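# Pin cable end under a finger and lift reel

## Task

Close one gripper on the reel so that one of its fingers presses down on the cable close to one of the cable's ends. Report completion only while that single grip keeps the reel steady and well above the table. The other arm must be away from both reel and cable with nothing in its gripper, touching the holding arm lightly at most.

## Robot and tools

ROBOT. Two six-joint arms, left_arm and right_arm, each with a parallel two-finger gripper. Their bases sit on the table, left_arm at (-0.044, +0.287, 0) m and right_arm at (-0.023, -0.240, 0) m. The names are labels only and need not match the left or right side of a picture.

FRAME. All reported hand poses share one scene frame. The origin lies on the table top midway between the arms, +z is up, +x points out over the table, and left_arm is on the +y side. A gripper's fingers extend along its own +z and close along its own y. The reported hand point sits between the finger pads, roughly 1 cm short of the tips. Reported positions can be slightly wrong, more so when the arm is stretched far.

execute_actions. Argument actions is a list holding zero or one item. An empty list just reads the state. A move item is {"rows": [...], "steps": n}, with n from 1 to 15 control steps of 1/30 s each (15 if omitted). Each row is used for one step; if rows are fewer than steps, the final row is held. A wait item is {"steps": n} with n up to 300, counted from the previous result. Optional pictures (true/false) controls whether camera images come back; by default they do. A rejected call moves nothing.

ROW LAYOUT. Every row is one flat list of 14 numbers covering both arms, even if one arm stays put: left_arm waist, shoulder, elbow, wrist pitch, wrist yaw, wrist roll, opening, then the same seven for right_arm. The six joint numbers are absolute target angles in radians, in the same form Joint positions prints, not offsets. Ranges per arm: waist -2.880 to 2.880, shoulder 0.000 to 3.142, elbow 0.000 to 3.019, wrist pitch -1.693 to 1.571, wrist yaw -1.571 to 1.571, wrist roll -2.094 to 2.094. A target more than 0.019 rad outside a range, and farther out than the joint's current angle, gets the call refused. True joint ends may differ from these by up to 0.019 rad; targets past the real end are clipped there and the result may say "joint sent to its limit" (possibly about an earlier motion). Missing that message does not prove there is room left. Opening is an absolute value from -1 (closed) to +1 (fully open, pad gap 0.094 m).

MOTION. Speed is capped: each step a joint's target may lead its measured angle by at most 0.264 rad (waist), 0.32 (shoulder), 0.276 (elbow), 0.33 (wrist pitch), 0.186 (wrist yaw), 0.522 (wrist roll). If the targets would move a hand more than 70 mm from where it is, all that arm's targets are pulled back proportionally. Far goals therefore need several calls. Arms keep heading for the last row sent while you think or wait, until everything has nearly stopped or a step is HELD; after that only a new action makes them go on.

RESULT LINES. The state line gives each gripper's end_effector_position (m) and end_effector_quat_wxyz. Joint positions and Joint velocities list each arm's joints (rad, rad/s) then the pad gap (m, m/s). grip_measured is the measured opening on the command scale; each gripper may be off by about 1 mm of opening. "joint command not followed" means a clearance check altered or stopped some joint targets; the rest of the row still ran. HELD marks steps on which all or part of your row was not sent. Joint torques follow the joint order without the gripper; they carry offsets, scaling and noise and are nonzero in free air. MOTOR HOT appears from 85 °C; at 100 °C that arm stops holding and drops (OVER-TEMPERATURE FAULT), so do not keep loaded arms waiting needlessly.

GRIPPING. Between the extremes, fingers go to where grip_measured equals your command. To hold something, command about 0.03 below the grip_measured reading for a firm grip, less of a gap for a gentler one. Pad force tops out near 50 to 62 N, weaker on thin parts under about 2 mm, with a brief spike at first contact.

CAMERAS. cam_head_left, cam_head_right, cam_high, cam_low, cam_left_wrist, cam_right_wrist, each 504x504. Calibration (intrinsics, distortion, world-to-camera transform) is given per camera and may be a little off; wrist camera poses follow the arm's joint readings.

zoom_image: camera (one of the names above) and region [x0, y0, x1, y1] in that image's pixels, origin top-left, at most 504 by 504; returns an enlarged view of the latest image. read_manual: optional section, only "licences"; moves nothing. finished_scene: scene = the current scene number; ends it irreversibly and reports success. Replying without any tool call ends everything.

SUGGESTED ORDER. Look first, locate reel and cable end, bring one open gripper over the reel with a finger above the cable near its end, close on reel and cable together, lift high, move the other arm away with its gripper empty, check it is steady, then call finished_scene.

AVOID. Knocking anything off the table fails the task. Do not let the arms collide or shove each other. Avoid drops, slips, slams and forceful pushes. Loose objects can be nudged by outside disturbances now and then, so recheck before finishing.

Each tool is called in YAML: its name, and indented under it one key for each argument.

## Session

execute_actions:
  actions: []

Scene clock: 0.00 s of 4800.00 s.
left_arm: end_effector_position=(+0.2400, +0.4621, +0.1368) grip_measured=+1.000 end_effector_quat_wxyz=(+0.250, +0.300, +0.920, -0.036) | right_arm: end_effector_position=(+0.6634, +0.0613, +0.1513) grip_measured=+1.000 end_effector_quat_wxyz=(+0.114, +0.005, +0.935, +0.337)
Joint positions: left_arm=[ 0.972  1.157  0.767 -1.008  0.484  1.383  0.094] | right_arm=[ 0.24   2.094  1.886 -0.884 -0.571  0.445  0.094]
Joint velocities: left_arm=[-0.015 -0.015 -0.012  0.002 -0.051 -0.007  0.   ] | right_arm=[-0.015 -0.005 -0.002  0.002 -0.007  0.007  0.   ]
Joint torques (N m, as the arm reports them, + toward a larger angle): no reading
Motor temperatures (°C, as the motors report them): left_arm=[25 24 22 24 24 22] | right_arm=[25 23 24 24 22 24]

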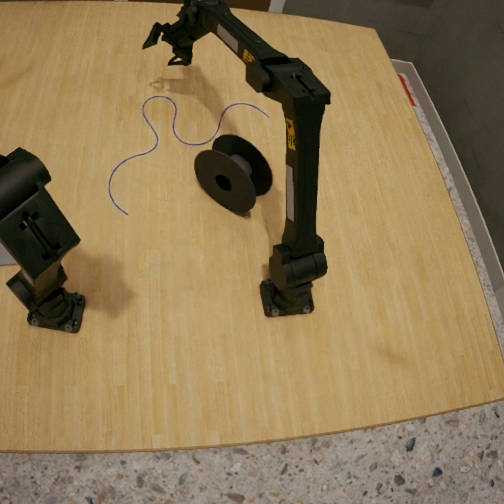

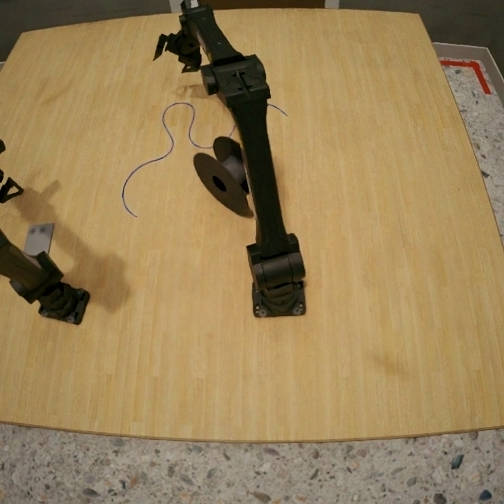

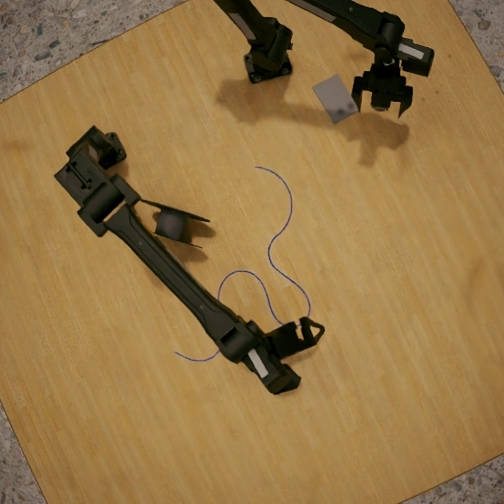

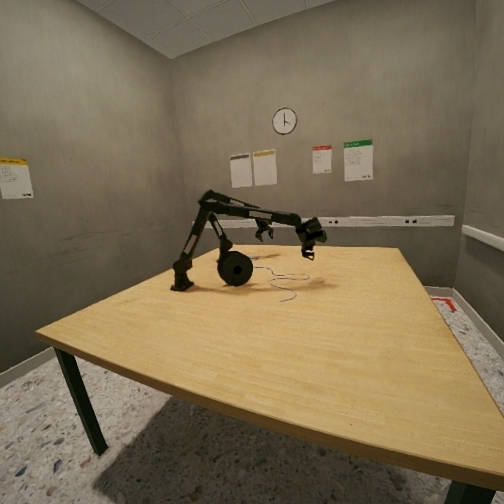

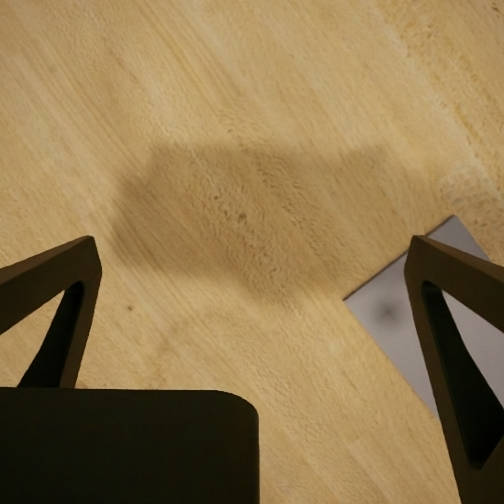

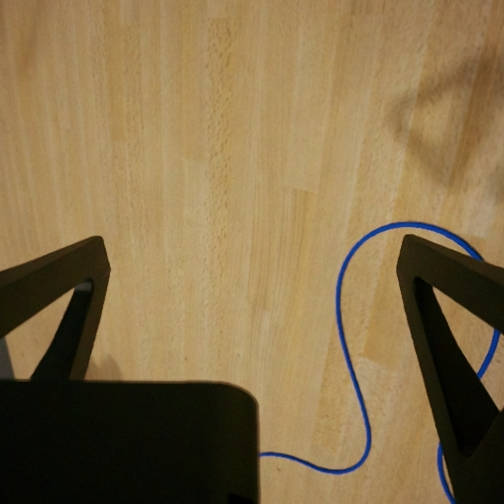

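zoom_image:
  camera: "cam_high"
  region: [120,150,320,350]

zoom_image:
  camera: "cam_head_left"
  region: [90,80,290,240]

Region (120, 150, 320, 350) of cam_high's 504x504 image, scaled by 2.520, with more detail than that image has.

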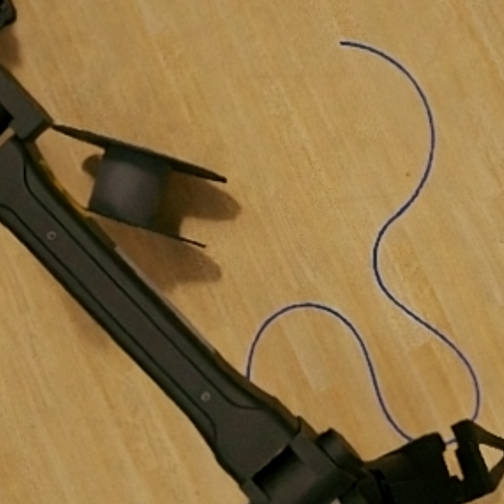

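Region (90, 80, 290, 240) of cam_head_left's 504x504 image, scaled by 2.520, with more detail than that image has; it fills the top 403 rows of this view, and the rest is white.

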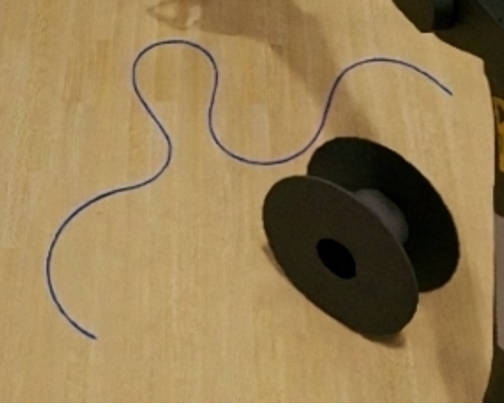

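execute_actions:
  actions:
    - {"rows":[[0.3,1.3,0.83,-1.03,0.2,0.5,1,0,1.7,1.6,-0.9,-0.3,0,1],[-0.046,1.418,0.898,-1.051,0,-0.4,1,-0.4,1.2,1.0,-1.0,0,0,1]],"steps":15}
  pictures: false

execute_actions:
  actions:
    - {"steps":45}

Scene clock: 12.87 s of 4800.00 s.
left_arm: end_effector_position=(+0.3027, +0.2339, +0.0612) grip_measured=+1.000 end_effector_quat_wxyz=(-0.017, +0.188, +0.982, -0.003) | right_arm: end_effector_position=(+0.5579, -0.2149, +0.1403) grip_measured=+1.000 end_effector_quat_wxyz=(+0.143, +0.082, +0.984, +0.071)
Joint positions: left_arm=[ 0.028  1.438  0.862 -1.03   0.004  0.23   0.094] | right_arm=[-0.039  1.723  1.402 -0.949 -0.114  0.195  0.094]
Joint velocities: left_arm=[-1.88  -0.063  0.002 -0.056 -0.066 -2.733  0.   ] | right_arm=[-0.913 -0.972 -0.994 -0.032  0.535 -0.286  0.   ]
Joint torques (N m, as the arm reports them, + toward a larger angle): left_arm=[  3.78 -13.16  11.57  -0.88  -0.24  -0.17] | right_arm=[  0.18 -13.65   7.46  -0.42   0.04  -0.23]
Motor temperatures (°C, as the motors report them): left_arm=[25 25 26 24 24 22] | right_arm=[25 26 29 24 23 24]
Steps of this call (steps 1 to 180: nothing new was sent; then 6.37 s passed at rest; steps 181 to 195: all 15 steps of this action). Readings (joint positions):
181: left_arm=[0.950 1.165 0.771 -1.011 0.395 1.308] | right_arm=[0.237 2.086 1.872 -0.880 -0.544 0.422]
182: left_arm=[0.906 1.190 0.783 -1.018 0.313 1.231] | right_arm=[0.233 2.069 1.842 -0.884 -0.514 0.399]
184: left_arm=[0.785 1.280 0.824 -1.027 0.149 1.077] | right_arm=[0.216 2.028 1.776 -0.901 -0.456 0.358]
188: left_arm=[0.513 1.422 0.862 -1.027 0.015 0.768] | right_arm=[0.148 1.931 1.641 -0.927 -0.334 0.287]
195: the state above

Scene clock: 14.37 s of 4800.00 s.
left_arm: end_effector_position=(+0.2964, +0.2074, +0.0659) grip_measured=+1.000 end_effector_quat_wxyz=(-0.014, -0.080, +0.997, +0.003) | right_arm: end_effector_position=(+0.3601, -0.3875, +0.2002) grip_measured=+1.000 end_effector_quat_wxyz=(+0.178, +0.186, +0.966, -0.032)
Joint positions: left_arm=[-0.05   1.424  0.862 -1.038  0.002 -0.388  0.094] | right_arm=[-0.415  1.204  0.997 -1.     0.002  0.015  0.094]
Joint velocities: left_arm=[ 0.005 -0.005  0.012 -0.007 -0.081  0.007  0.   ] | right_arm=[-0.005 -0.034 -0.012 -0.012 -0.022 -0.066  0.   ]
Joint torques (N m, as the arm reports them, + toward a larger angle): left_arm=[  1.06 -11.96  11.76  -0.51  -0.24  -0.19] | right_arm=[ 1.85 -5.85  8.22  0.47  0.   -0.2 ]
Motor temperatures (°C, as the motors report them): left_arm=[25 25 26 24 24 22] | right_arm=[25 26 29 24 23 24]
Steps of this call (steps 1 to 45: the robot went on to your last target). Readings (joint positions):
1: left_arm=[-0.028 1.436 0.862 -1.031 0.004 0.132] | right_arm=[-0.071 1.689 1.367 -0.951 -0.092 0.184]
2: left_arm=[-0.068 1.434 0.862 -1.033 0.004 0.034] | right_arm=[-0.105 1.654 1.331 -0.952 -0.074 0.173]
4: left_arm=[-0.097 1.429 0.862 -1.036 0.004 -0.117] | right_arm=[-0.176 1.580 1.256 -0.955 -0.048 0.154]
8: left_arm=[-0.068 1.424 0.862 -1.038 0.004 -0.277] | right_arm=[-0.320 1.401 1.099 -0.967 -0.013 0.109]
45: the state above
All arms were judged still, so your last target was given up. Only a new action makes them travel on or press farther. Fingers that are still opening or closing keep moving.
camera_calibration (this result's frames):
cam_left_wrist: T_world_to_cam=[[0.157597, -0.987372, -0.0160898, 0.156495], [-0.792801, -0.136222, 0.594063, 0.233242], [-0.588753, -0.0808666, -0.804258, 0.367112], [0, 0, 0, 1]] pos_world=[0.376389, 0.215979, 0.15921]
cam_right_wrist: T_world_to_cam=[[-0.373429, -0.927611, -0.00941906, -0.223489], [-0.900156, 0.359885, 0.245362, 0.41961], [-0.22421, 0.100104, -0.969386, 0.438693], [0, 0, 0, 1]] pos_world=[0.392616, -0.402237, 0.320201]

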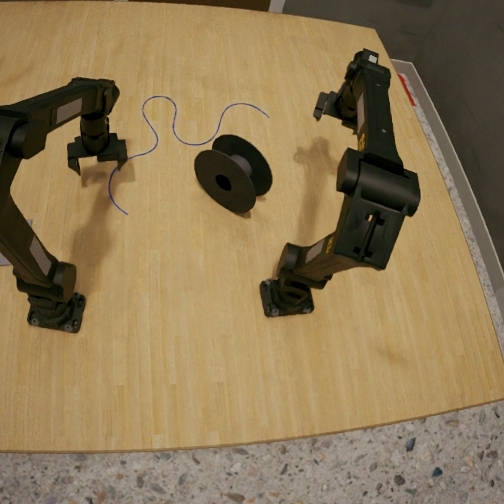

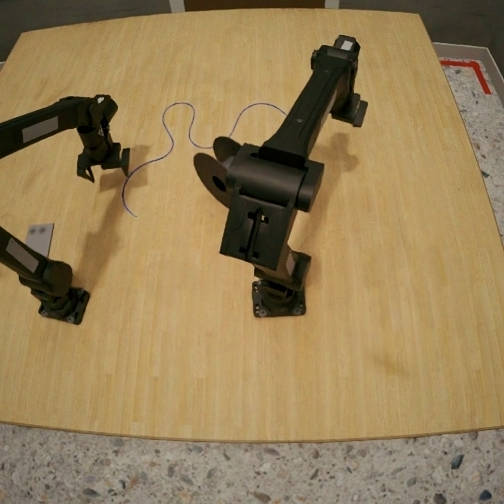

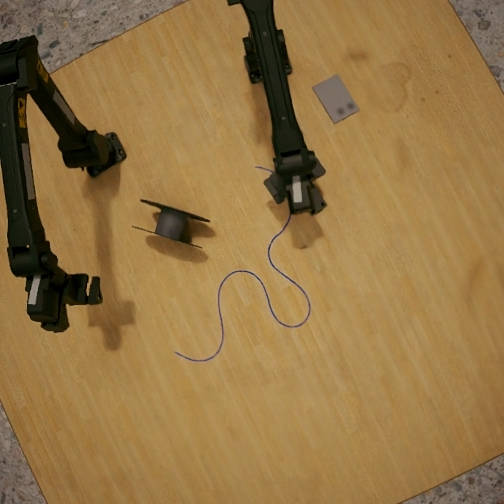

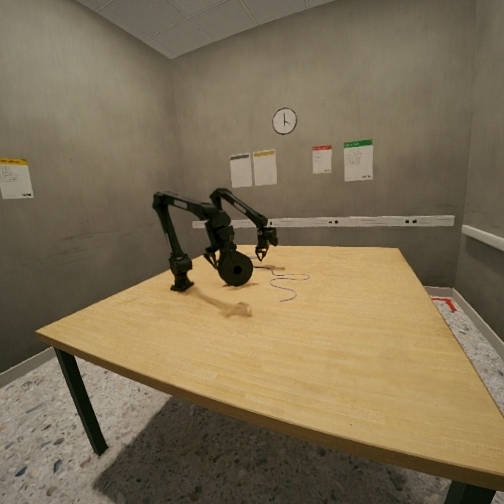

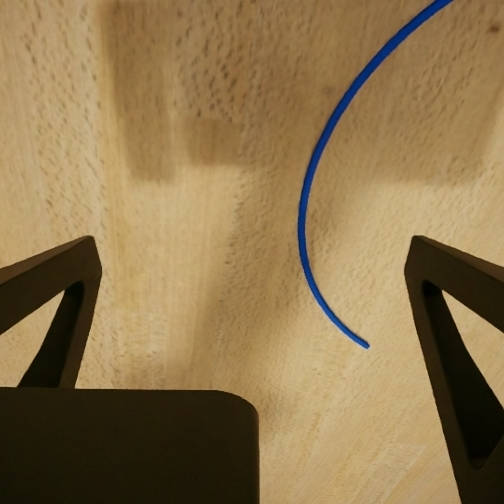

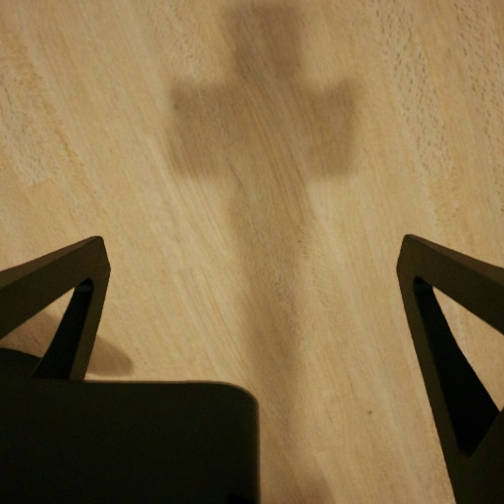

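execute_actions:
  actions:
    - {"rows":[[-0.115,1.418,0.898,-1.051,0,-0.4,1,-0.4,1.2,1.0,-1.0,0,0,1],[-0.115,1.418,0.898,-1.051,0,-0.4,1,-0.4,1.2,1.0,-1.0,0,0,1],[-0.115,1.418,0.898,-1.051,0,-0.4,1,-0.4,1.2,1.0,-1.0,0,0,1],[-0.115,1.45,0.88,-1.0,0,-0.4,0.6,-0.4,1.2,1.0,-1.0,0,0,1],[-0.115,1.48,0.865,-0.95,0,-0.4,0.4,-0.4,1.2,1.0,-1.0,0,0,1],[-0.115,1.505,0.85,-0.9,0,-0.4,0.3,-0.4,1.2,1.0,-1.0,0,0,1]],"steps":15}

Scene clock: 17.30 s of 4800.00 s.
left_arm: end_effector_position=(+0.3123, +0.1799, +0.0379) grip_measured=+0.302 end_effector_quat_wxyz=(+0.006, -0.049, +0.999, -0.002) | right_arm: end_effector_position=(+0.3601, -0.3875, +0.2002) grip_measured=+1.000 end_effector_quat_wxyz=(+0.178, +0.186, +0.966, -0.032)
Joint positions: left_arm=[-0.113  1.502  0.859 -0.915  0.001 -0.389  0.061] | right_arm=[-0.415  1.204  0.997 -1.     0.002  0.015  0.094]
Joint velocities: left_arm=[-0.005 -0.015 -0.007  0.007 -0.051  0.007  0.   ] | right_arm=[-0.005 -0.005  0.007  0.012  0.007  0.022  0.   ]
Joint torques (N m, as the arm reports them, + toward a larger angle): left_arm=[  0.4  -11.83   7.33   0.68  -0.17  -0.17] | right_arm=[ 1.62 -5.93  8.33  0.48 -0.03 -0.17]
Motor temperatures (°C, as the motors report them): left_arm=[25 25 27 24 24 22] | right_arm=[25 26 29 24 23 24]
Steps of this call (steps 1 to 73: nothing new was sent; steps 74 to 88: all 15 steps of this action). Readings (joint positions):
74: left_arm=[-0.054 1.424 0.862 -1.038 0.001 -0.388] | right_arm=[-0.415 1.204 0.997 -1.000 0.002 0.015]
75: left_arm=[-0.063 1.424 0.862 -1.038 0.001 -0.388] | right_arm=[-0.415 1.204 0.997 -1.000 0.002 0.015]
77: left_arm=[-0.087 1.425 0.862 -1.034 0.001 -0.389] | right_arm=[-0.415 1.204 0.997 -1.000 0.002 0.015]
81: left_arm=[-0.113 1.462 0.862 -0.935 0.001 -0.389] | right_arm=[-0.415 1.204 0.997 -1.000 0.002 0.015]
88: the state above
camera_calibration (this result's frames):
cam_left_wrist: T_world_to_cam=[[0.0962856, -0.995352, -0.00186079, 0.146491], [-0.82303, -0.080667, 0.562241, 0.259421], [-0.559778, -0.0526042, -0.826971, 0.338475], [0, 0, 0, 1]] pos_world=[0.388877, 0.184542, 0.134324]
cam_right_wrist: T_world_to_cam=[[-0.373099, -0.927745, -0.00928325, -0.223688], [-0.900272, 0.359595, 0.24536, 0.41954], [-0.224294, 0.0999011, -0.969388, 0.438645], [0, 0, 0, 1]] pos_world=[0.392628, -0.402211, 0.320202]

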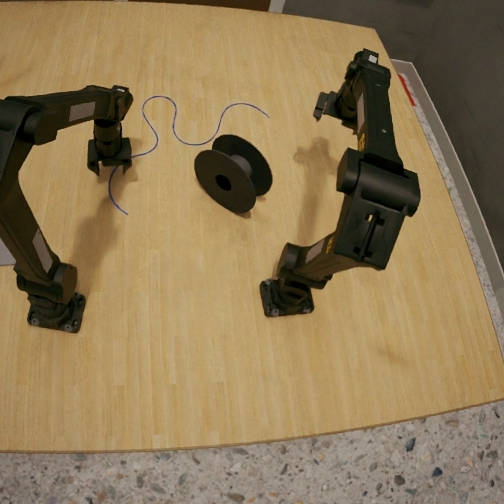

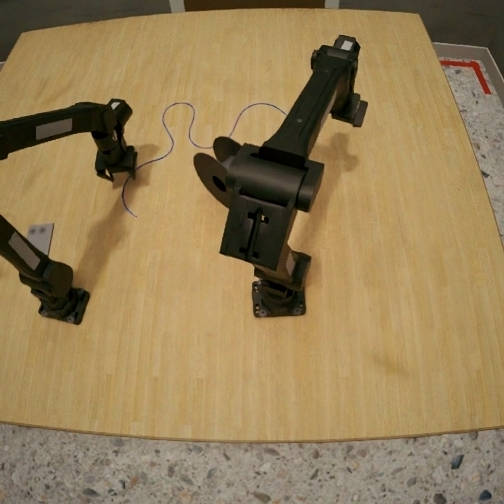

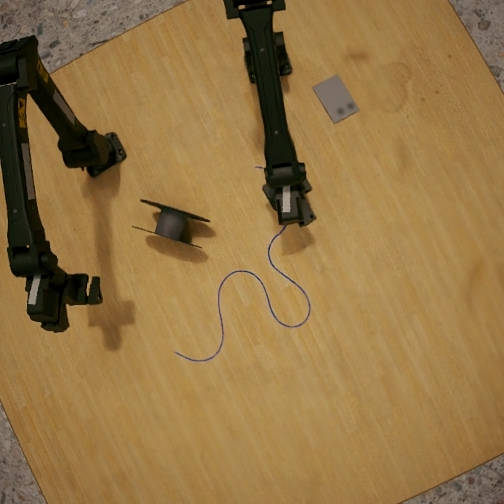

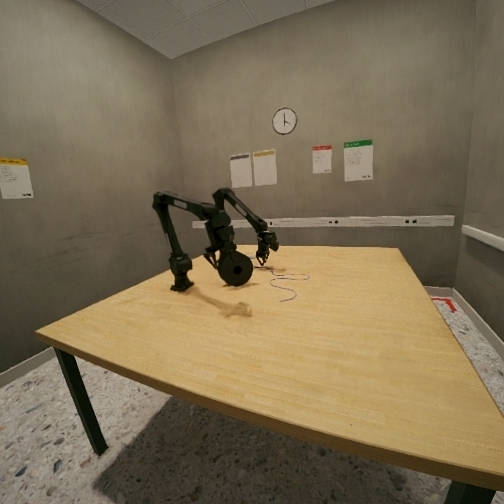

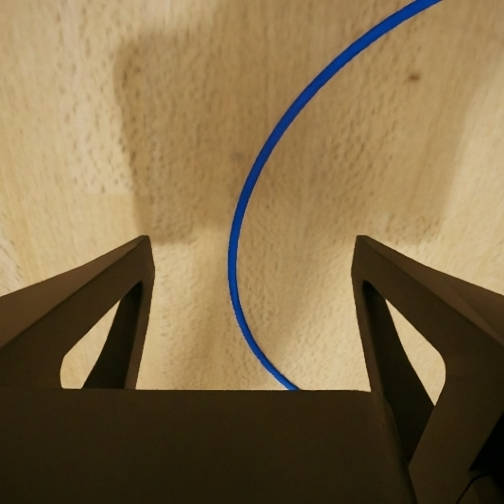

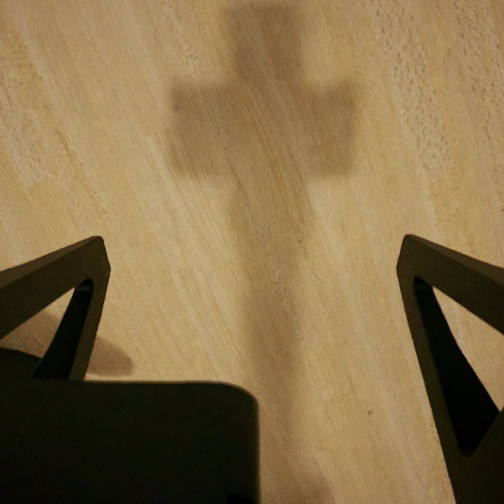

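execute_actions:
  actions:
    - {"rows":[[-0.115,1.53,0.84,-0.9,0,-0.4,0.3,-0.4,1.2,1.0,-1.0,0,0,1],[-0.115,1.555,0.825,-0.89,0,-0.4,0.3,-0.4,1.2,1.0,-1.0,0,0,1]],"steps":15}

Scene clock: 18.97 s of 4800.00 s.
left_arm: end_effector_position=(+0.2982, +0.1841, +0.0148) grip_measured=+0.302 end_effector_quat_wxyz=(-0.022, -0.049, +0.999, +0.007) | right_arm: end_effector_position=(+0.3601, -0.3875, +0.2002) grip_measured=+1.000 end_effector_quat_wxyz=(+0.178, +0.186, +0.966, -0.032)
Joint positions: left_arm=[-0.113  1.546  0.831 -0.903  0.001 -0.389  0.061] | right_arm=[-0.415  1.204  0.997 -1.     0.002  0.015  0.094]
Joint velocities: left_arm=[ 0.005 -0.005  0.007  0.002 -0.022  0.051  0.001] | right_arm=[-0.024  0.005  0.007 -0.007 -0.022  0.037  0.   ]
Joint torques (N m, as the arm reports them, + toward a larger angle): left_arm=[  0.55 -11.49   7.08   0.47  -0.17  -0.19] | right_arm=[ 2.48 -5.66  8.42  0.49 -0.02 -0.24]
Motor temperatures (°C, as the motors report them): left_arm=[25 25 27 24 24 22] | right_arm=[25 26 29 24 23 24]
Steps of this call (steps 1 to 15: the robot went on to your last target; steps 16 to 35: nothing new was sent; steps 36 to 50: all 15 steps of this action). Readings (joint positions):
36: left_arm=[-0.113 1.503 0.858 -0.914 0.001 -0.389] | right_arm=[-0.415 1.204 0.997 -1.000 0.002 0.015]
37: left_arm=[-0.113 1.505 0.855 -0.910 0.001 -0.389] | right_arm=[-0.415 1.204 0.997 -1.000 0.002 0.015]
39: left_arm=[-0.113 1.516 0.847 -0.904 0.001 -0.389] | right_arm=[-0.415 1.204 0.997 -1.000 0.002 0.015]
43: left_arm=[-0.113 1.542 0.833 -0.903 0.001 -0.389] | right_arm=[-0.415 1.204 0.997 -1.000 0.002 0.015]
50: the state above
camera_calibration (this result's frames):
cam_left_wrist: T_world_to_cam=[[0.0955579, -0.995135, -0.0239832, 0.152505], [-0.790131, -0.0904826, 0.606223, 0.252435], [-0.605444, -0.0389796, -0.794933, 0.322384], [0, 0, 0, 1]] pos_world=[0.380068, 0.18717, 0.106899]
cam_right_wrist: T_world_to_cam=[[-0.373099, -0.927745, -0.00928325, -0.223688], [-0.900272, 0.359595, 0.24536, 0.41954], [-0.224294, 0.0999011, -0.969388, 0.438645], [0, 0, 0, 1]] pos_world=[0.392628, -0.402211, 0.320202]

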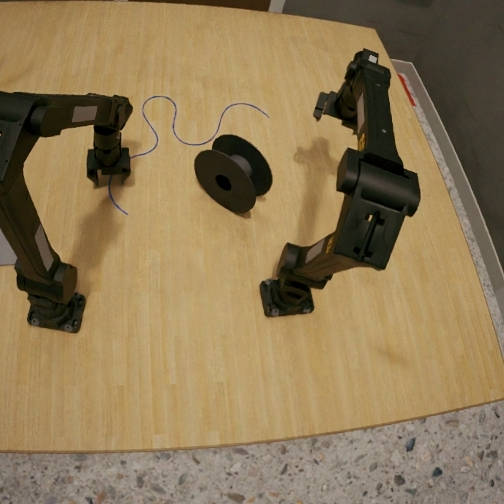

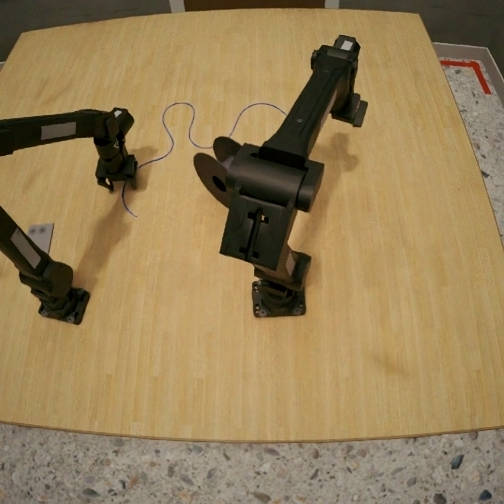

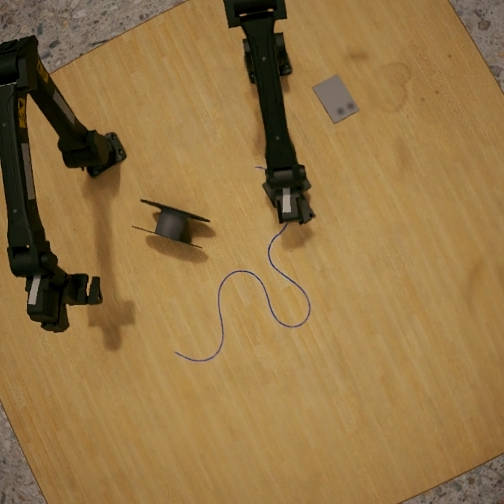

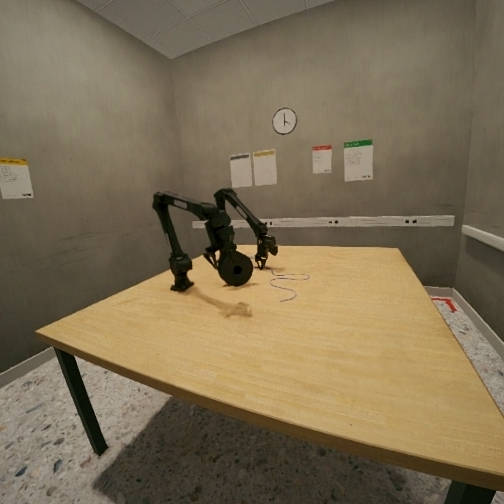

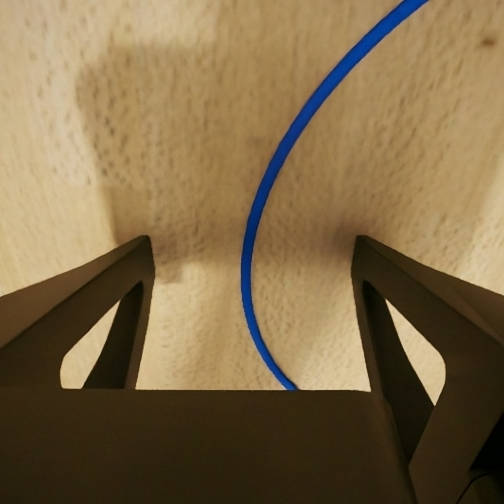

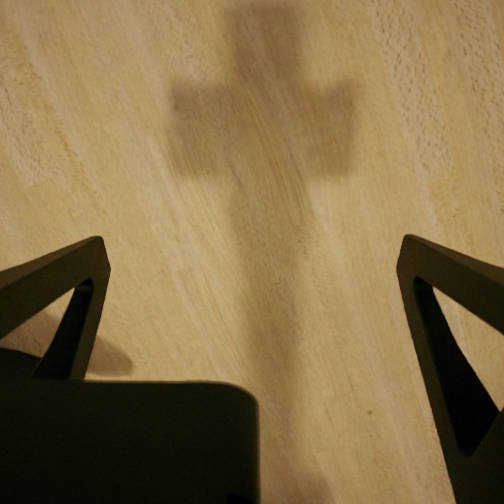

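Tips are nearly at the table; a touch lower, then close.

execute_actions:
  actions:
    - {"rows":[[-0.115,1.567,0.825,-0.88,0,-0.4,0.3,-0.4,1.2,1.0,-1.0,0,0,1],[-0.115,1.567,0.825,-0.88,0,-0.4,0.3,-0.4,1.2,1.0,-1.0,0,0,1],[-0.115,1.567,0.825,-0.88,0,-0.4,0.3,-0.4,1.2,1.0,-1.0,0,0,1],[-0.115,1.567,0.825,-0.88,0,-0.4,0.3,-0.4,1.2,1.0,-1.0,0,0,1],[-0.115,1.567,0.825,-0.88,0,-0.4,-1,-0.4,1.2,1.0,-1.0,0,0,1]],"steps":15}
  pictures: false

execute_actions:
  actions:
    - {"rows":[[-0.115,1.45,0.9,-1.0,0,-0.4,-1,-0.4,1.2,1.0,-1.0,0,0,1]],"steps":15}

Scene clock: 20.97 s of 4800.00 s.
left_arm: end_effector_position=(+0.3003, +0.1835, +0.0143) grip_measured=-0.970 end_effector_quat_wxyz=(-0.018, -0.049, +0.999, +0.006) | right_arm: end_effector_position=(+0.3601, -0.3875, +0.2002) grip_measured=+1.000 end_effector_quat_wxyz=(+0.178, +0.186, +0.966, -0.032)
Joint positions: left_arm=[-0.113  1.547  0.831 -0.893  0.001 -0.389  0.001] | right_arm=[-0.415  1.204  0.997 -1.     0.002  0.015  0.094]
Joint velocities: left_arm=[-0.015 -0.005  0.002 -0.002 -0.081  0.007  0.   ] | right_arm=[-0.024 -0.005  0.002 -0.007 -0.095  0.051  0.   ]
Joint torques (N m, as the arm reports them, + toward a larger angle): left_arm=[  0.55 -10.99   6.97   0.58  -0.17  -0.17] | right_arm=[ 1.55 -6.25  8.26  0.49 -0.03 -0.2 ]
Motor temperatures (°C, as the motors report them): left_arm=[25 25 26 24 24 22] | right_arm=[25 26 29 24 23 24]
Steps of this call (steps 1 to 15: the robot went on to your last target; steps 16 to 45: nothing new was sent; steps 46 to 60: all 15 steps of this action). Readings (joint positions):
46: left_arm=[-0.113 1.546 0.831 -0.901 0.001 -0.389] | right_arm=[-0.415 1.204 0.997 -1.000 0.002 0.015]
47: left_arm=[-0.113 1.547 0.831 -0.898 0.001 -0.389] | right_arm=[-0.415 1.204 0.997 -1.000 0.002 0.015]
49: left_arm=[-0.113 1.547 0.831 -0.895 0.001 -0.389] | right_arm=[-0.415 1.204 0.997 -1.000 0.002 0.015]
53: left_arm=[-0.113 1.547 0.831 -0.893 0.001 -0.389] | right_arm=[-0.415 1.204 0.997 -1.000 0.002 0.015]
60: the state above

Scene clock: 21.47 s of 4800.00 s.
left_arm: end_effector_position=(+0.3046, +0.1823, +0.0640) grip_measured=-0.970 end_effector_quat_wxyz=(+0.008, -0.049, +0.999, -0.003) | right_arm: end_effector_position=(+0.3601, -0.3875, +0.2002) grip_measured=+1.000 end_effector_quat_wxyz=(+0.178, +0.186, +0.966, -0.032)
Joint positions: left_arm=[-0.113  1.435  0.868 -0.988  0.001 -0.389  0.001] | right_arm=[-0.415  1.204  0.997 -1.     0.002  0.015  0.094]
Joint velocities: left_arm=[ 0.005  0.005  0.007 -0.017  0.037 -0.051  0.   ] | right_arm=[ 0.005 -0.015 -0.007 -0.022 -0.037  0.037  0.   ]
Joint torques (N m, as the arm reports them, + toward a larger angle): left_arm=[  0.72 -10.25  11.48  -0.49  -0.16  -0.17] | right_arm=[ 1.74 -6.11  8.2   0.45  0.   -0.19]
Motor temperatures (°C, as the motors report them): left_arm=[25 25 27 24 24 22] | right_arm=[25 26 29 24 23 24]
Steps of this call (steps 1 to 15: all 15 steps of this action). Readings (joint positions):
1: left_arm=[-0.113 1.542 0.835 -0.913 0.001 -0.389] | right_arm=[-0.415 1.204 0.997 -1.000 0.002 0.015]
2: left_arm=[-0.113 1.530 0.838 -0.942 0.001 -0.389] | right_arm=[-0.415 1.204 0.997 -1.000 0.002 0.015]
4: left_arm=[-0.113 1.491 0.840 -0.974 0.001 -0.389] | right_arm=[-0.415 1.204 0.997 -1.000 0.002 0.015]
8: left_arm=[-0.113 1.437 0.860 -0.986 0.001 -0.389] | right_arm=[-0.415 1.204 0.997 -1.000 0.002 0.015]
15: the state above
camera_calibration (this result's frames):
cam_left_wrist: T_world_to_cam=[[0.0962899, -0.995353, -0.000279468, 0.149499], [-0.825284, -0.0799944, 0.559024, 0.239256], [-0.556448, -0.0535977, -0.829152, 0.355189], [0, 0, 0, 1]] pos_world=[0.380703, 0.186981, 0.160797]
cam_right_wrist: T_world_to_cam=[[-0.373099, -0.927745, -0.00928325, -0.223688], [-0.900272, 0.359595, 0.24536, 0.41954], [-0.224294, 0.0999011, -0.969388, 0.438645], [0, 0, 0, 1]] pos_world=[0.392628, -0.402211, 0.320202]

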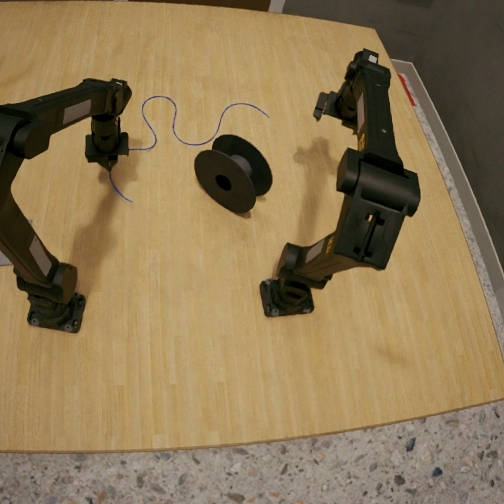

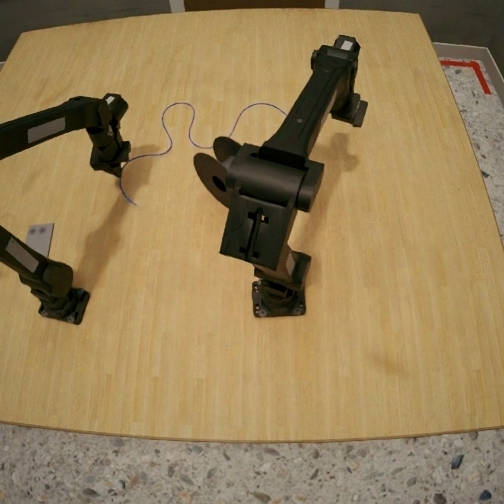

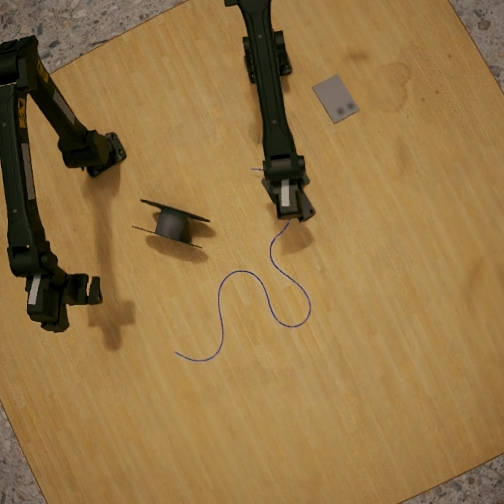

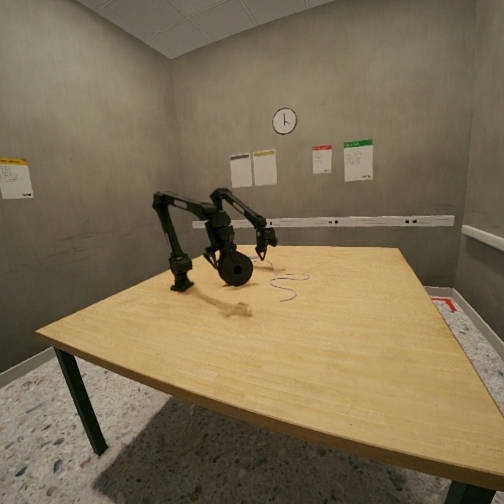

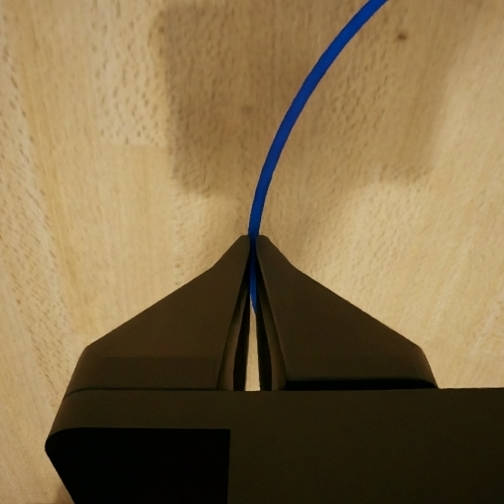

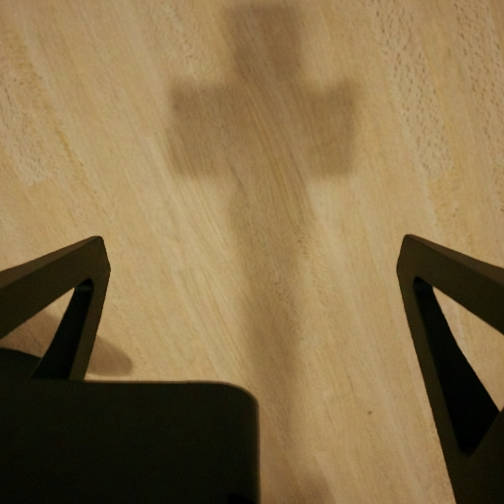

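execute_actions:
  actions:
    - {"rows":[[-0.115,1.46,1.0,-1.08,0,-0.6,-1,-0.4,1.2,1.0,-1.0,0,0,1],[-0.115,1.47,1.1,-1.17,0,-0.8,-1,-0.4,1.2,1.0,-1.0,0,0,1],[-0.115,1.48,1.2,-1.25,0,-1.0,-1,-0.4,1.2,1.0,-1.0,0,0,1],[-0.115,1.499,1.241,-1.313,0,-1.2,-1,-0.4,1.2,1.0,-1.0,0,0,1],[-0.17,1.499,1.241,-1.313,0,-1.4,-1,-0.4,1.2,1.0,-1.0,0,0,1],[-0.22,1.499,1.241,-1.313,0,-1.5,-1,-0.4,1.2,1.0,-1.0,0,0,1],[-0.27,1.499,1.241,-1.313,0,-1.5,-1,-0.4,1.2,1.0,-1.0,0,0,1],[-0.32,1.499,1.241,-1.313,0,-1.5,-1,-0.4,1.2,1.0,-1.0,0,0,1],[-0.37,1.499,1.241,-1.313,0,-1.5,-1,-0.4,1.2,1.0,-1.0,0,0,1],[-0.42,1.499,1.241,-1.313,0,-1.5,-1,-0.4,1.2,1.0,-1.0,0,0,1],[-0.46,1.499,1.241,-1.313,0,-1.5,-1,-0.4,1.2,1.0,-1.0,0,0,1],[-0.499,1.499,1.241,-1.313,0,-1.5,-1,-0.4,1.2,1.0,-1.0,0,0,1]],"steps":15}
  pictures: false

execute_actions:
  actions:
    - {"steps":15}

Scene clock: 25.20 s of 4800.00 s.
left_arm: end_effector_position=(+0.2953, +0.0297, +0.1644) grip_measured=-0.970 end_effector_quat_wxyz=(+0.002, -0.329, +0.944, -0.002) | right_arm: end_effector_position=(+0.3601, -0.3875, +0.2002) grip_measured=+1.000 end_effector_quat_wxyz=(+0.178, +0.186, +0.966, -0.032)
Joint positions: left_arm=[-0.471  1.484  1.21  -1.29  -0.001 -1.319  0.001] | right_arm=[-0.415  1.204  0.997 -1.     0.002  0.015  0.094]
Joint velocities: left_arm=[-1.275  0.015 -0.012 -0.12   0.051 -1.062 -0.   ] | right_arm=[-0.015 -0.005 -0.007 -0.017  0.022 -0.037  0.   ]
Joint torques (N m, as the arm reports them, + toward a larger angle): left_arm=[  4.11 -12.9   12.66  -0.52  -0.29  -0.17] | right_arm=[ 1.93 -6.47  8.27  0.45  0.   -0.21]
Motor temperatures (°C, as the motors report them): left_arm=[25 25 27 24 24 22] | right_arm=[25 26 30 24 23 24]
Steps of this call (steps 1 to 15: the robot went on to your last target; steps 16 to 97: nothing new was sent; steps 98 to 112: all 15 steps of this action). Readings (joint positions):
98: left_arm=[-0.113 1.437 0.878 -1.008 0.001 -0.422] | right_arm=[-0.415 1.204 0.997 -1.000 0.002 0.015]
99: left_arm=[-0.113 1.444 0.903 -1.052 0.001 -0.480] | right_arm=[-0.415 1.204 0.997 -1.000 0.002 0.015]
101: left_arm=[-0.113 1.464 0.983 -1.150 0.001 -0.618] | right_arm=[-0.415 1.204 0.997 -1.000 0.002 0.015]
105: left_arm=[-0.160 1.485 1.152 -1.256 -0.002 -0.921] | right_arm=[-0.415 1.204 0.997 -1.000 0.002 0.015]
112: the state above

Scene clock: 25.70 s of 4800.00 s.
left_arm: end_effector_position=(+0.2849, +0.0204, +0.1643) grip_measured=-0.970 end_effector_quat_wxyz=(-0.002, -0.391, +0.920, +0.001) | right_arm: end_effector_position=(+0.3601, -0.3875, +0.2002) grip_measured=+1.000 end_effector_quat_wxyz=(+0.178, +0.186, +0.966, -0.032)
Joint positions: left_arm=[-0.502  1.484  1.21  -1.3    0.002 -1.482  0.001] | right_arm=[-0.415  1.204  0.997 -1.     0.002  0.015  0.094]
Joint velocities: left_arm=[ 0.005 -0.005 -0.007 -0.007 -0.007 -0.022  0.   ] | right_arm=[ 0.005 -0.015 -0.012 -0.002  0.022 -0.051  0.   ]
Joint torques (N m, as the arm reports them, + toward a larger angle): left_arm=[  0.83 -12.59  12.57  -0.56  -0.33  -0.2 ] | right_arm=[ 1.89 -6.11  8.43  0.56 -0.04 -0.18]
Motor temperatures (°C, as the motors report them): left_arm=[25 25 27 24 24 22] | right_arm=[25 26 30 24 23 24]
Steps of this call (steps 1 to 15: the robot went on to your last target). Readings (joint positions):
1: left_arm=[-0.508 1.484 1.210 -1.294 0.001 -1.353] | right_arm=[-0.415 1.204 0.997 -1.000 0.002 0.015]
2: left_arm=[-0.533 1.484 1.210 -1.296 0.003 -1.379] | right_arm=[-0.415 1.204 0.997 -1.000 0.002 0.015]
4: left_arm=[-0.548 1.484 1.210 -1.299 0.003 -1.418] | right_arm=[-0.415 1.204 0.997 -1.000 0.002 0.015]
8: left_arm=[-0.520 1.484 1.210 -1.300 0.003 -1.459] | right_arm=[-0.415 1.204 0.997 -1.000 0.002 0.015]
15: the state above
camera_calibration (this result's frames):
cam_left_wrist: T_world_to_cam=[[0.717976, -0.695978, -0.0112179, -0.191124], [-0.565512, -0.592631, 0.573572, 0.0881444], [-0.405842, -0.405467, -0.819078, 0.381321], [0, 0, 0, 1]] pos_world=[0.341825, 0.073832, 0.259631]
cam_right_wrist: T_world_to_cam=[[-0.373099, -0.927745, -0.00928325, -0.223688], [-0.900272, 0.359595, 0.24536, 0.41954], [-0.224294, 0.0999011, -0.969388, 0.438645], [0, 0, 0, 1]] pos_world=[0.392628, -0.402211, 0.320202]

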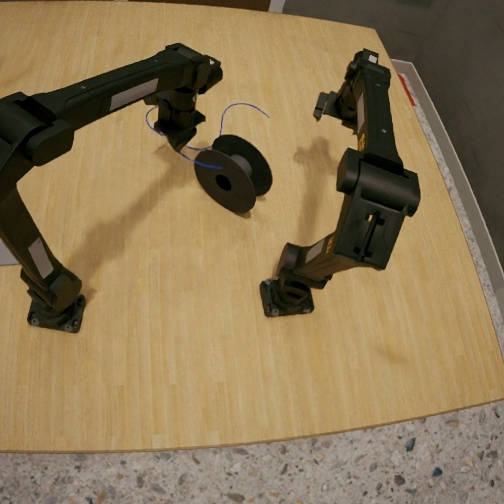

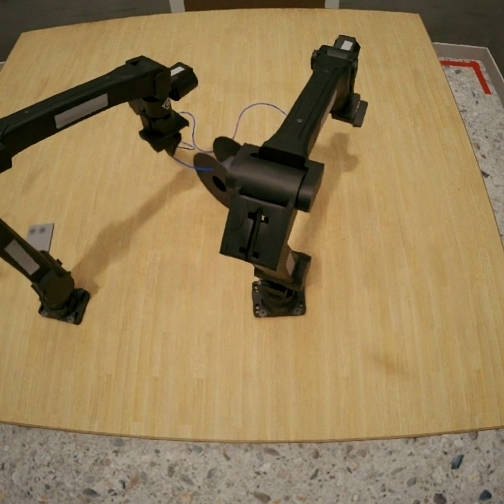

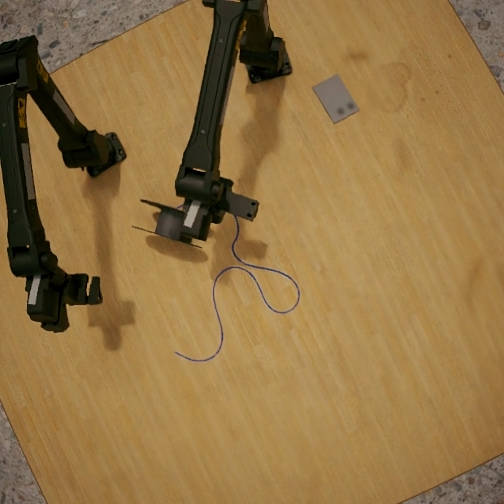

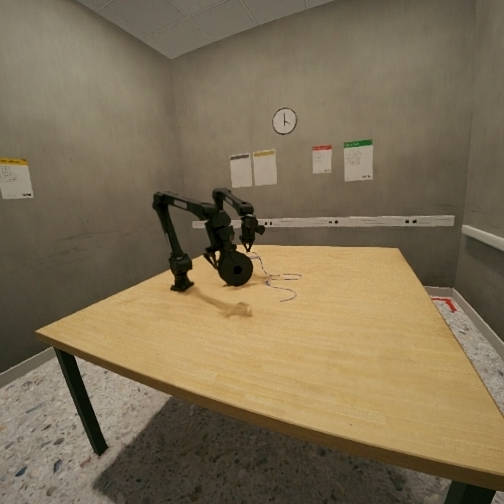

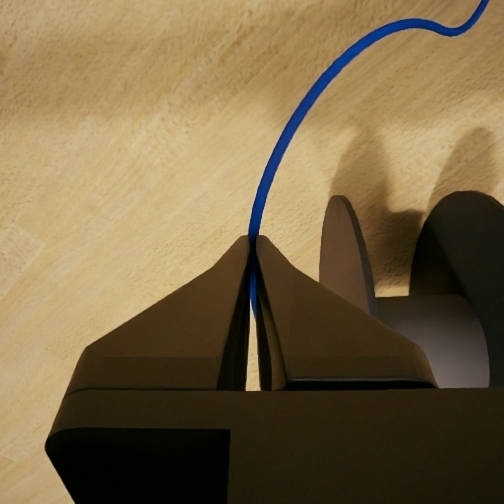

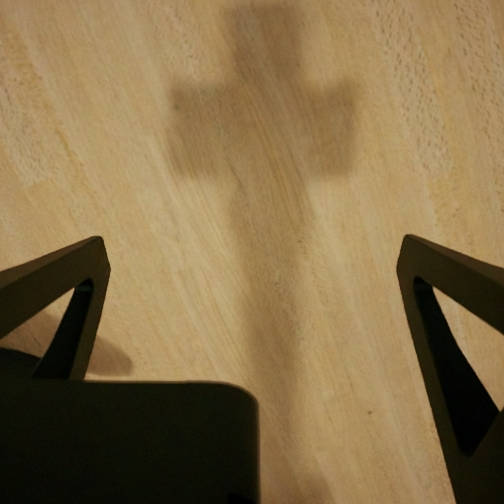

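zoom_image:
  camera: "cam_head_left"
  region: [130,90,290,230]

zoom_image:
  camera: "cam_high"
  region: [110,150,290,290]

Region (130, 90, 290, 230) of cam_head_left's 504x504 image, scaled by 3.150, with more detail than that image has; it fills the top 441 rows of this view, and the rest is white.

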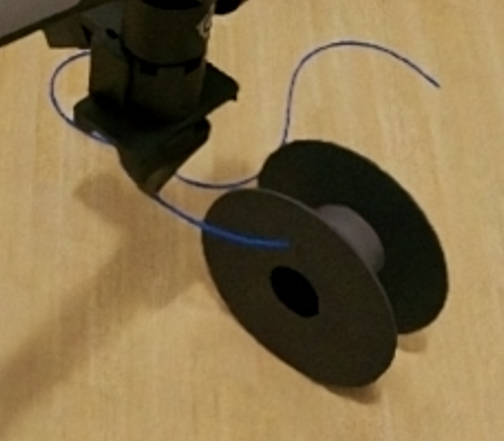

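Region (110, 150, 290, 290) of cam_high's 504x504 image, scaled by 2.800, with more detail than that image has.

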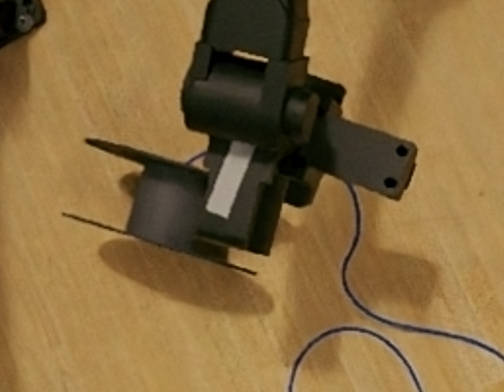

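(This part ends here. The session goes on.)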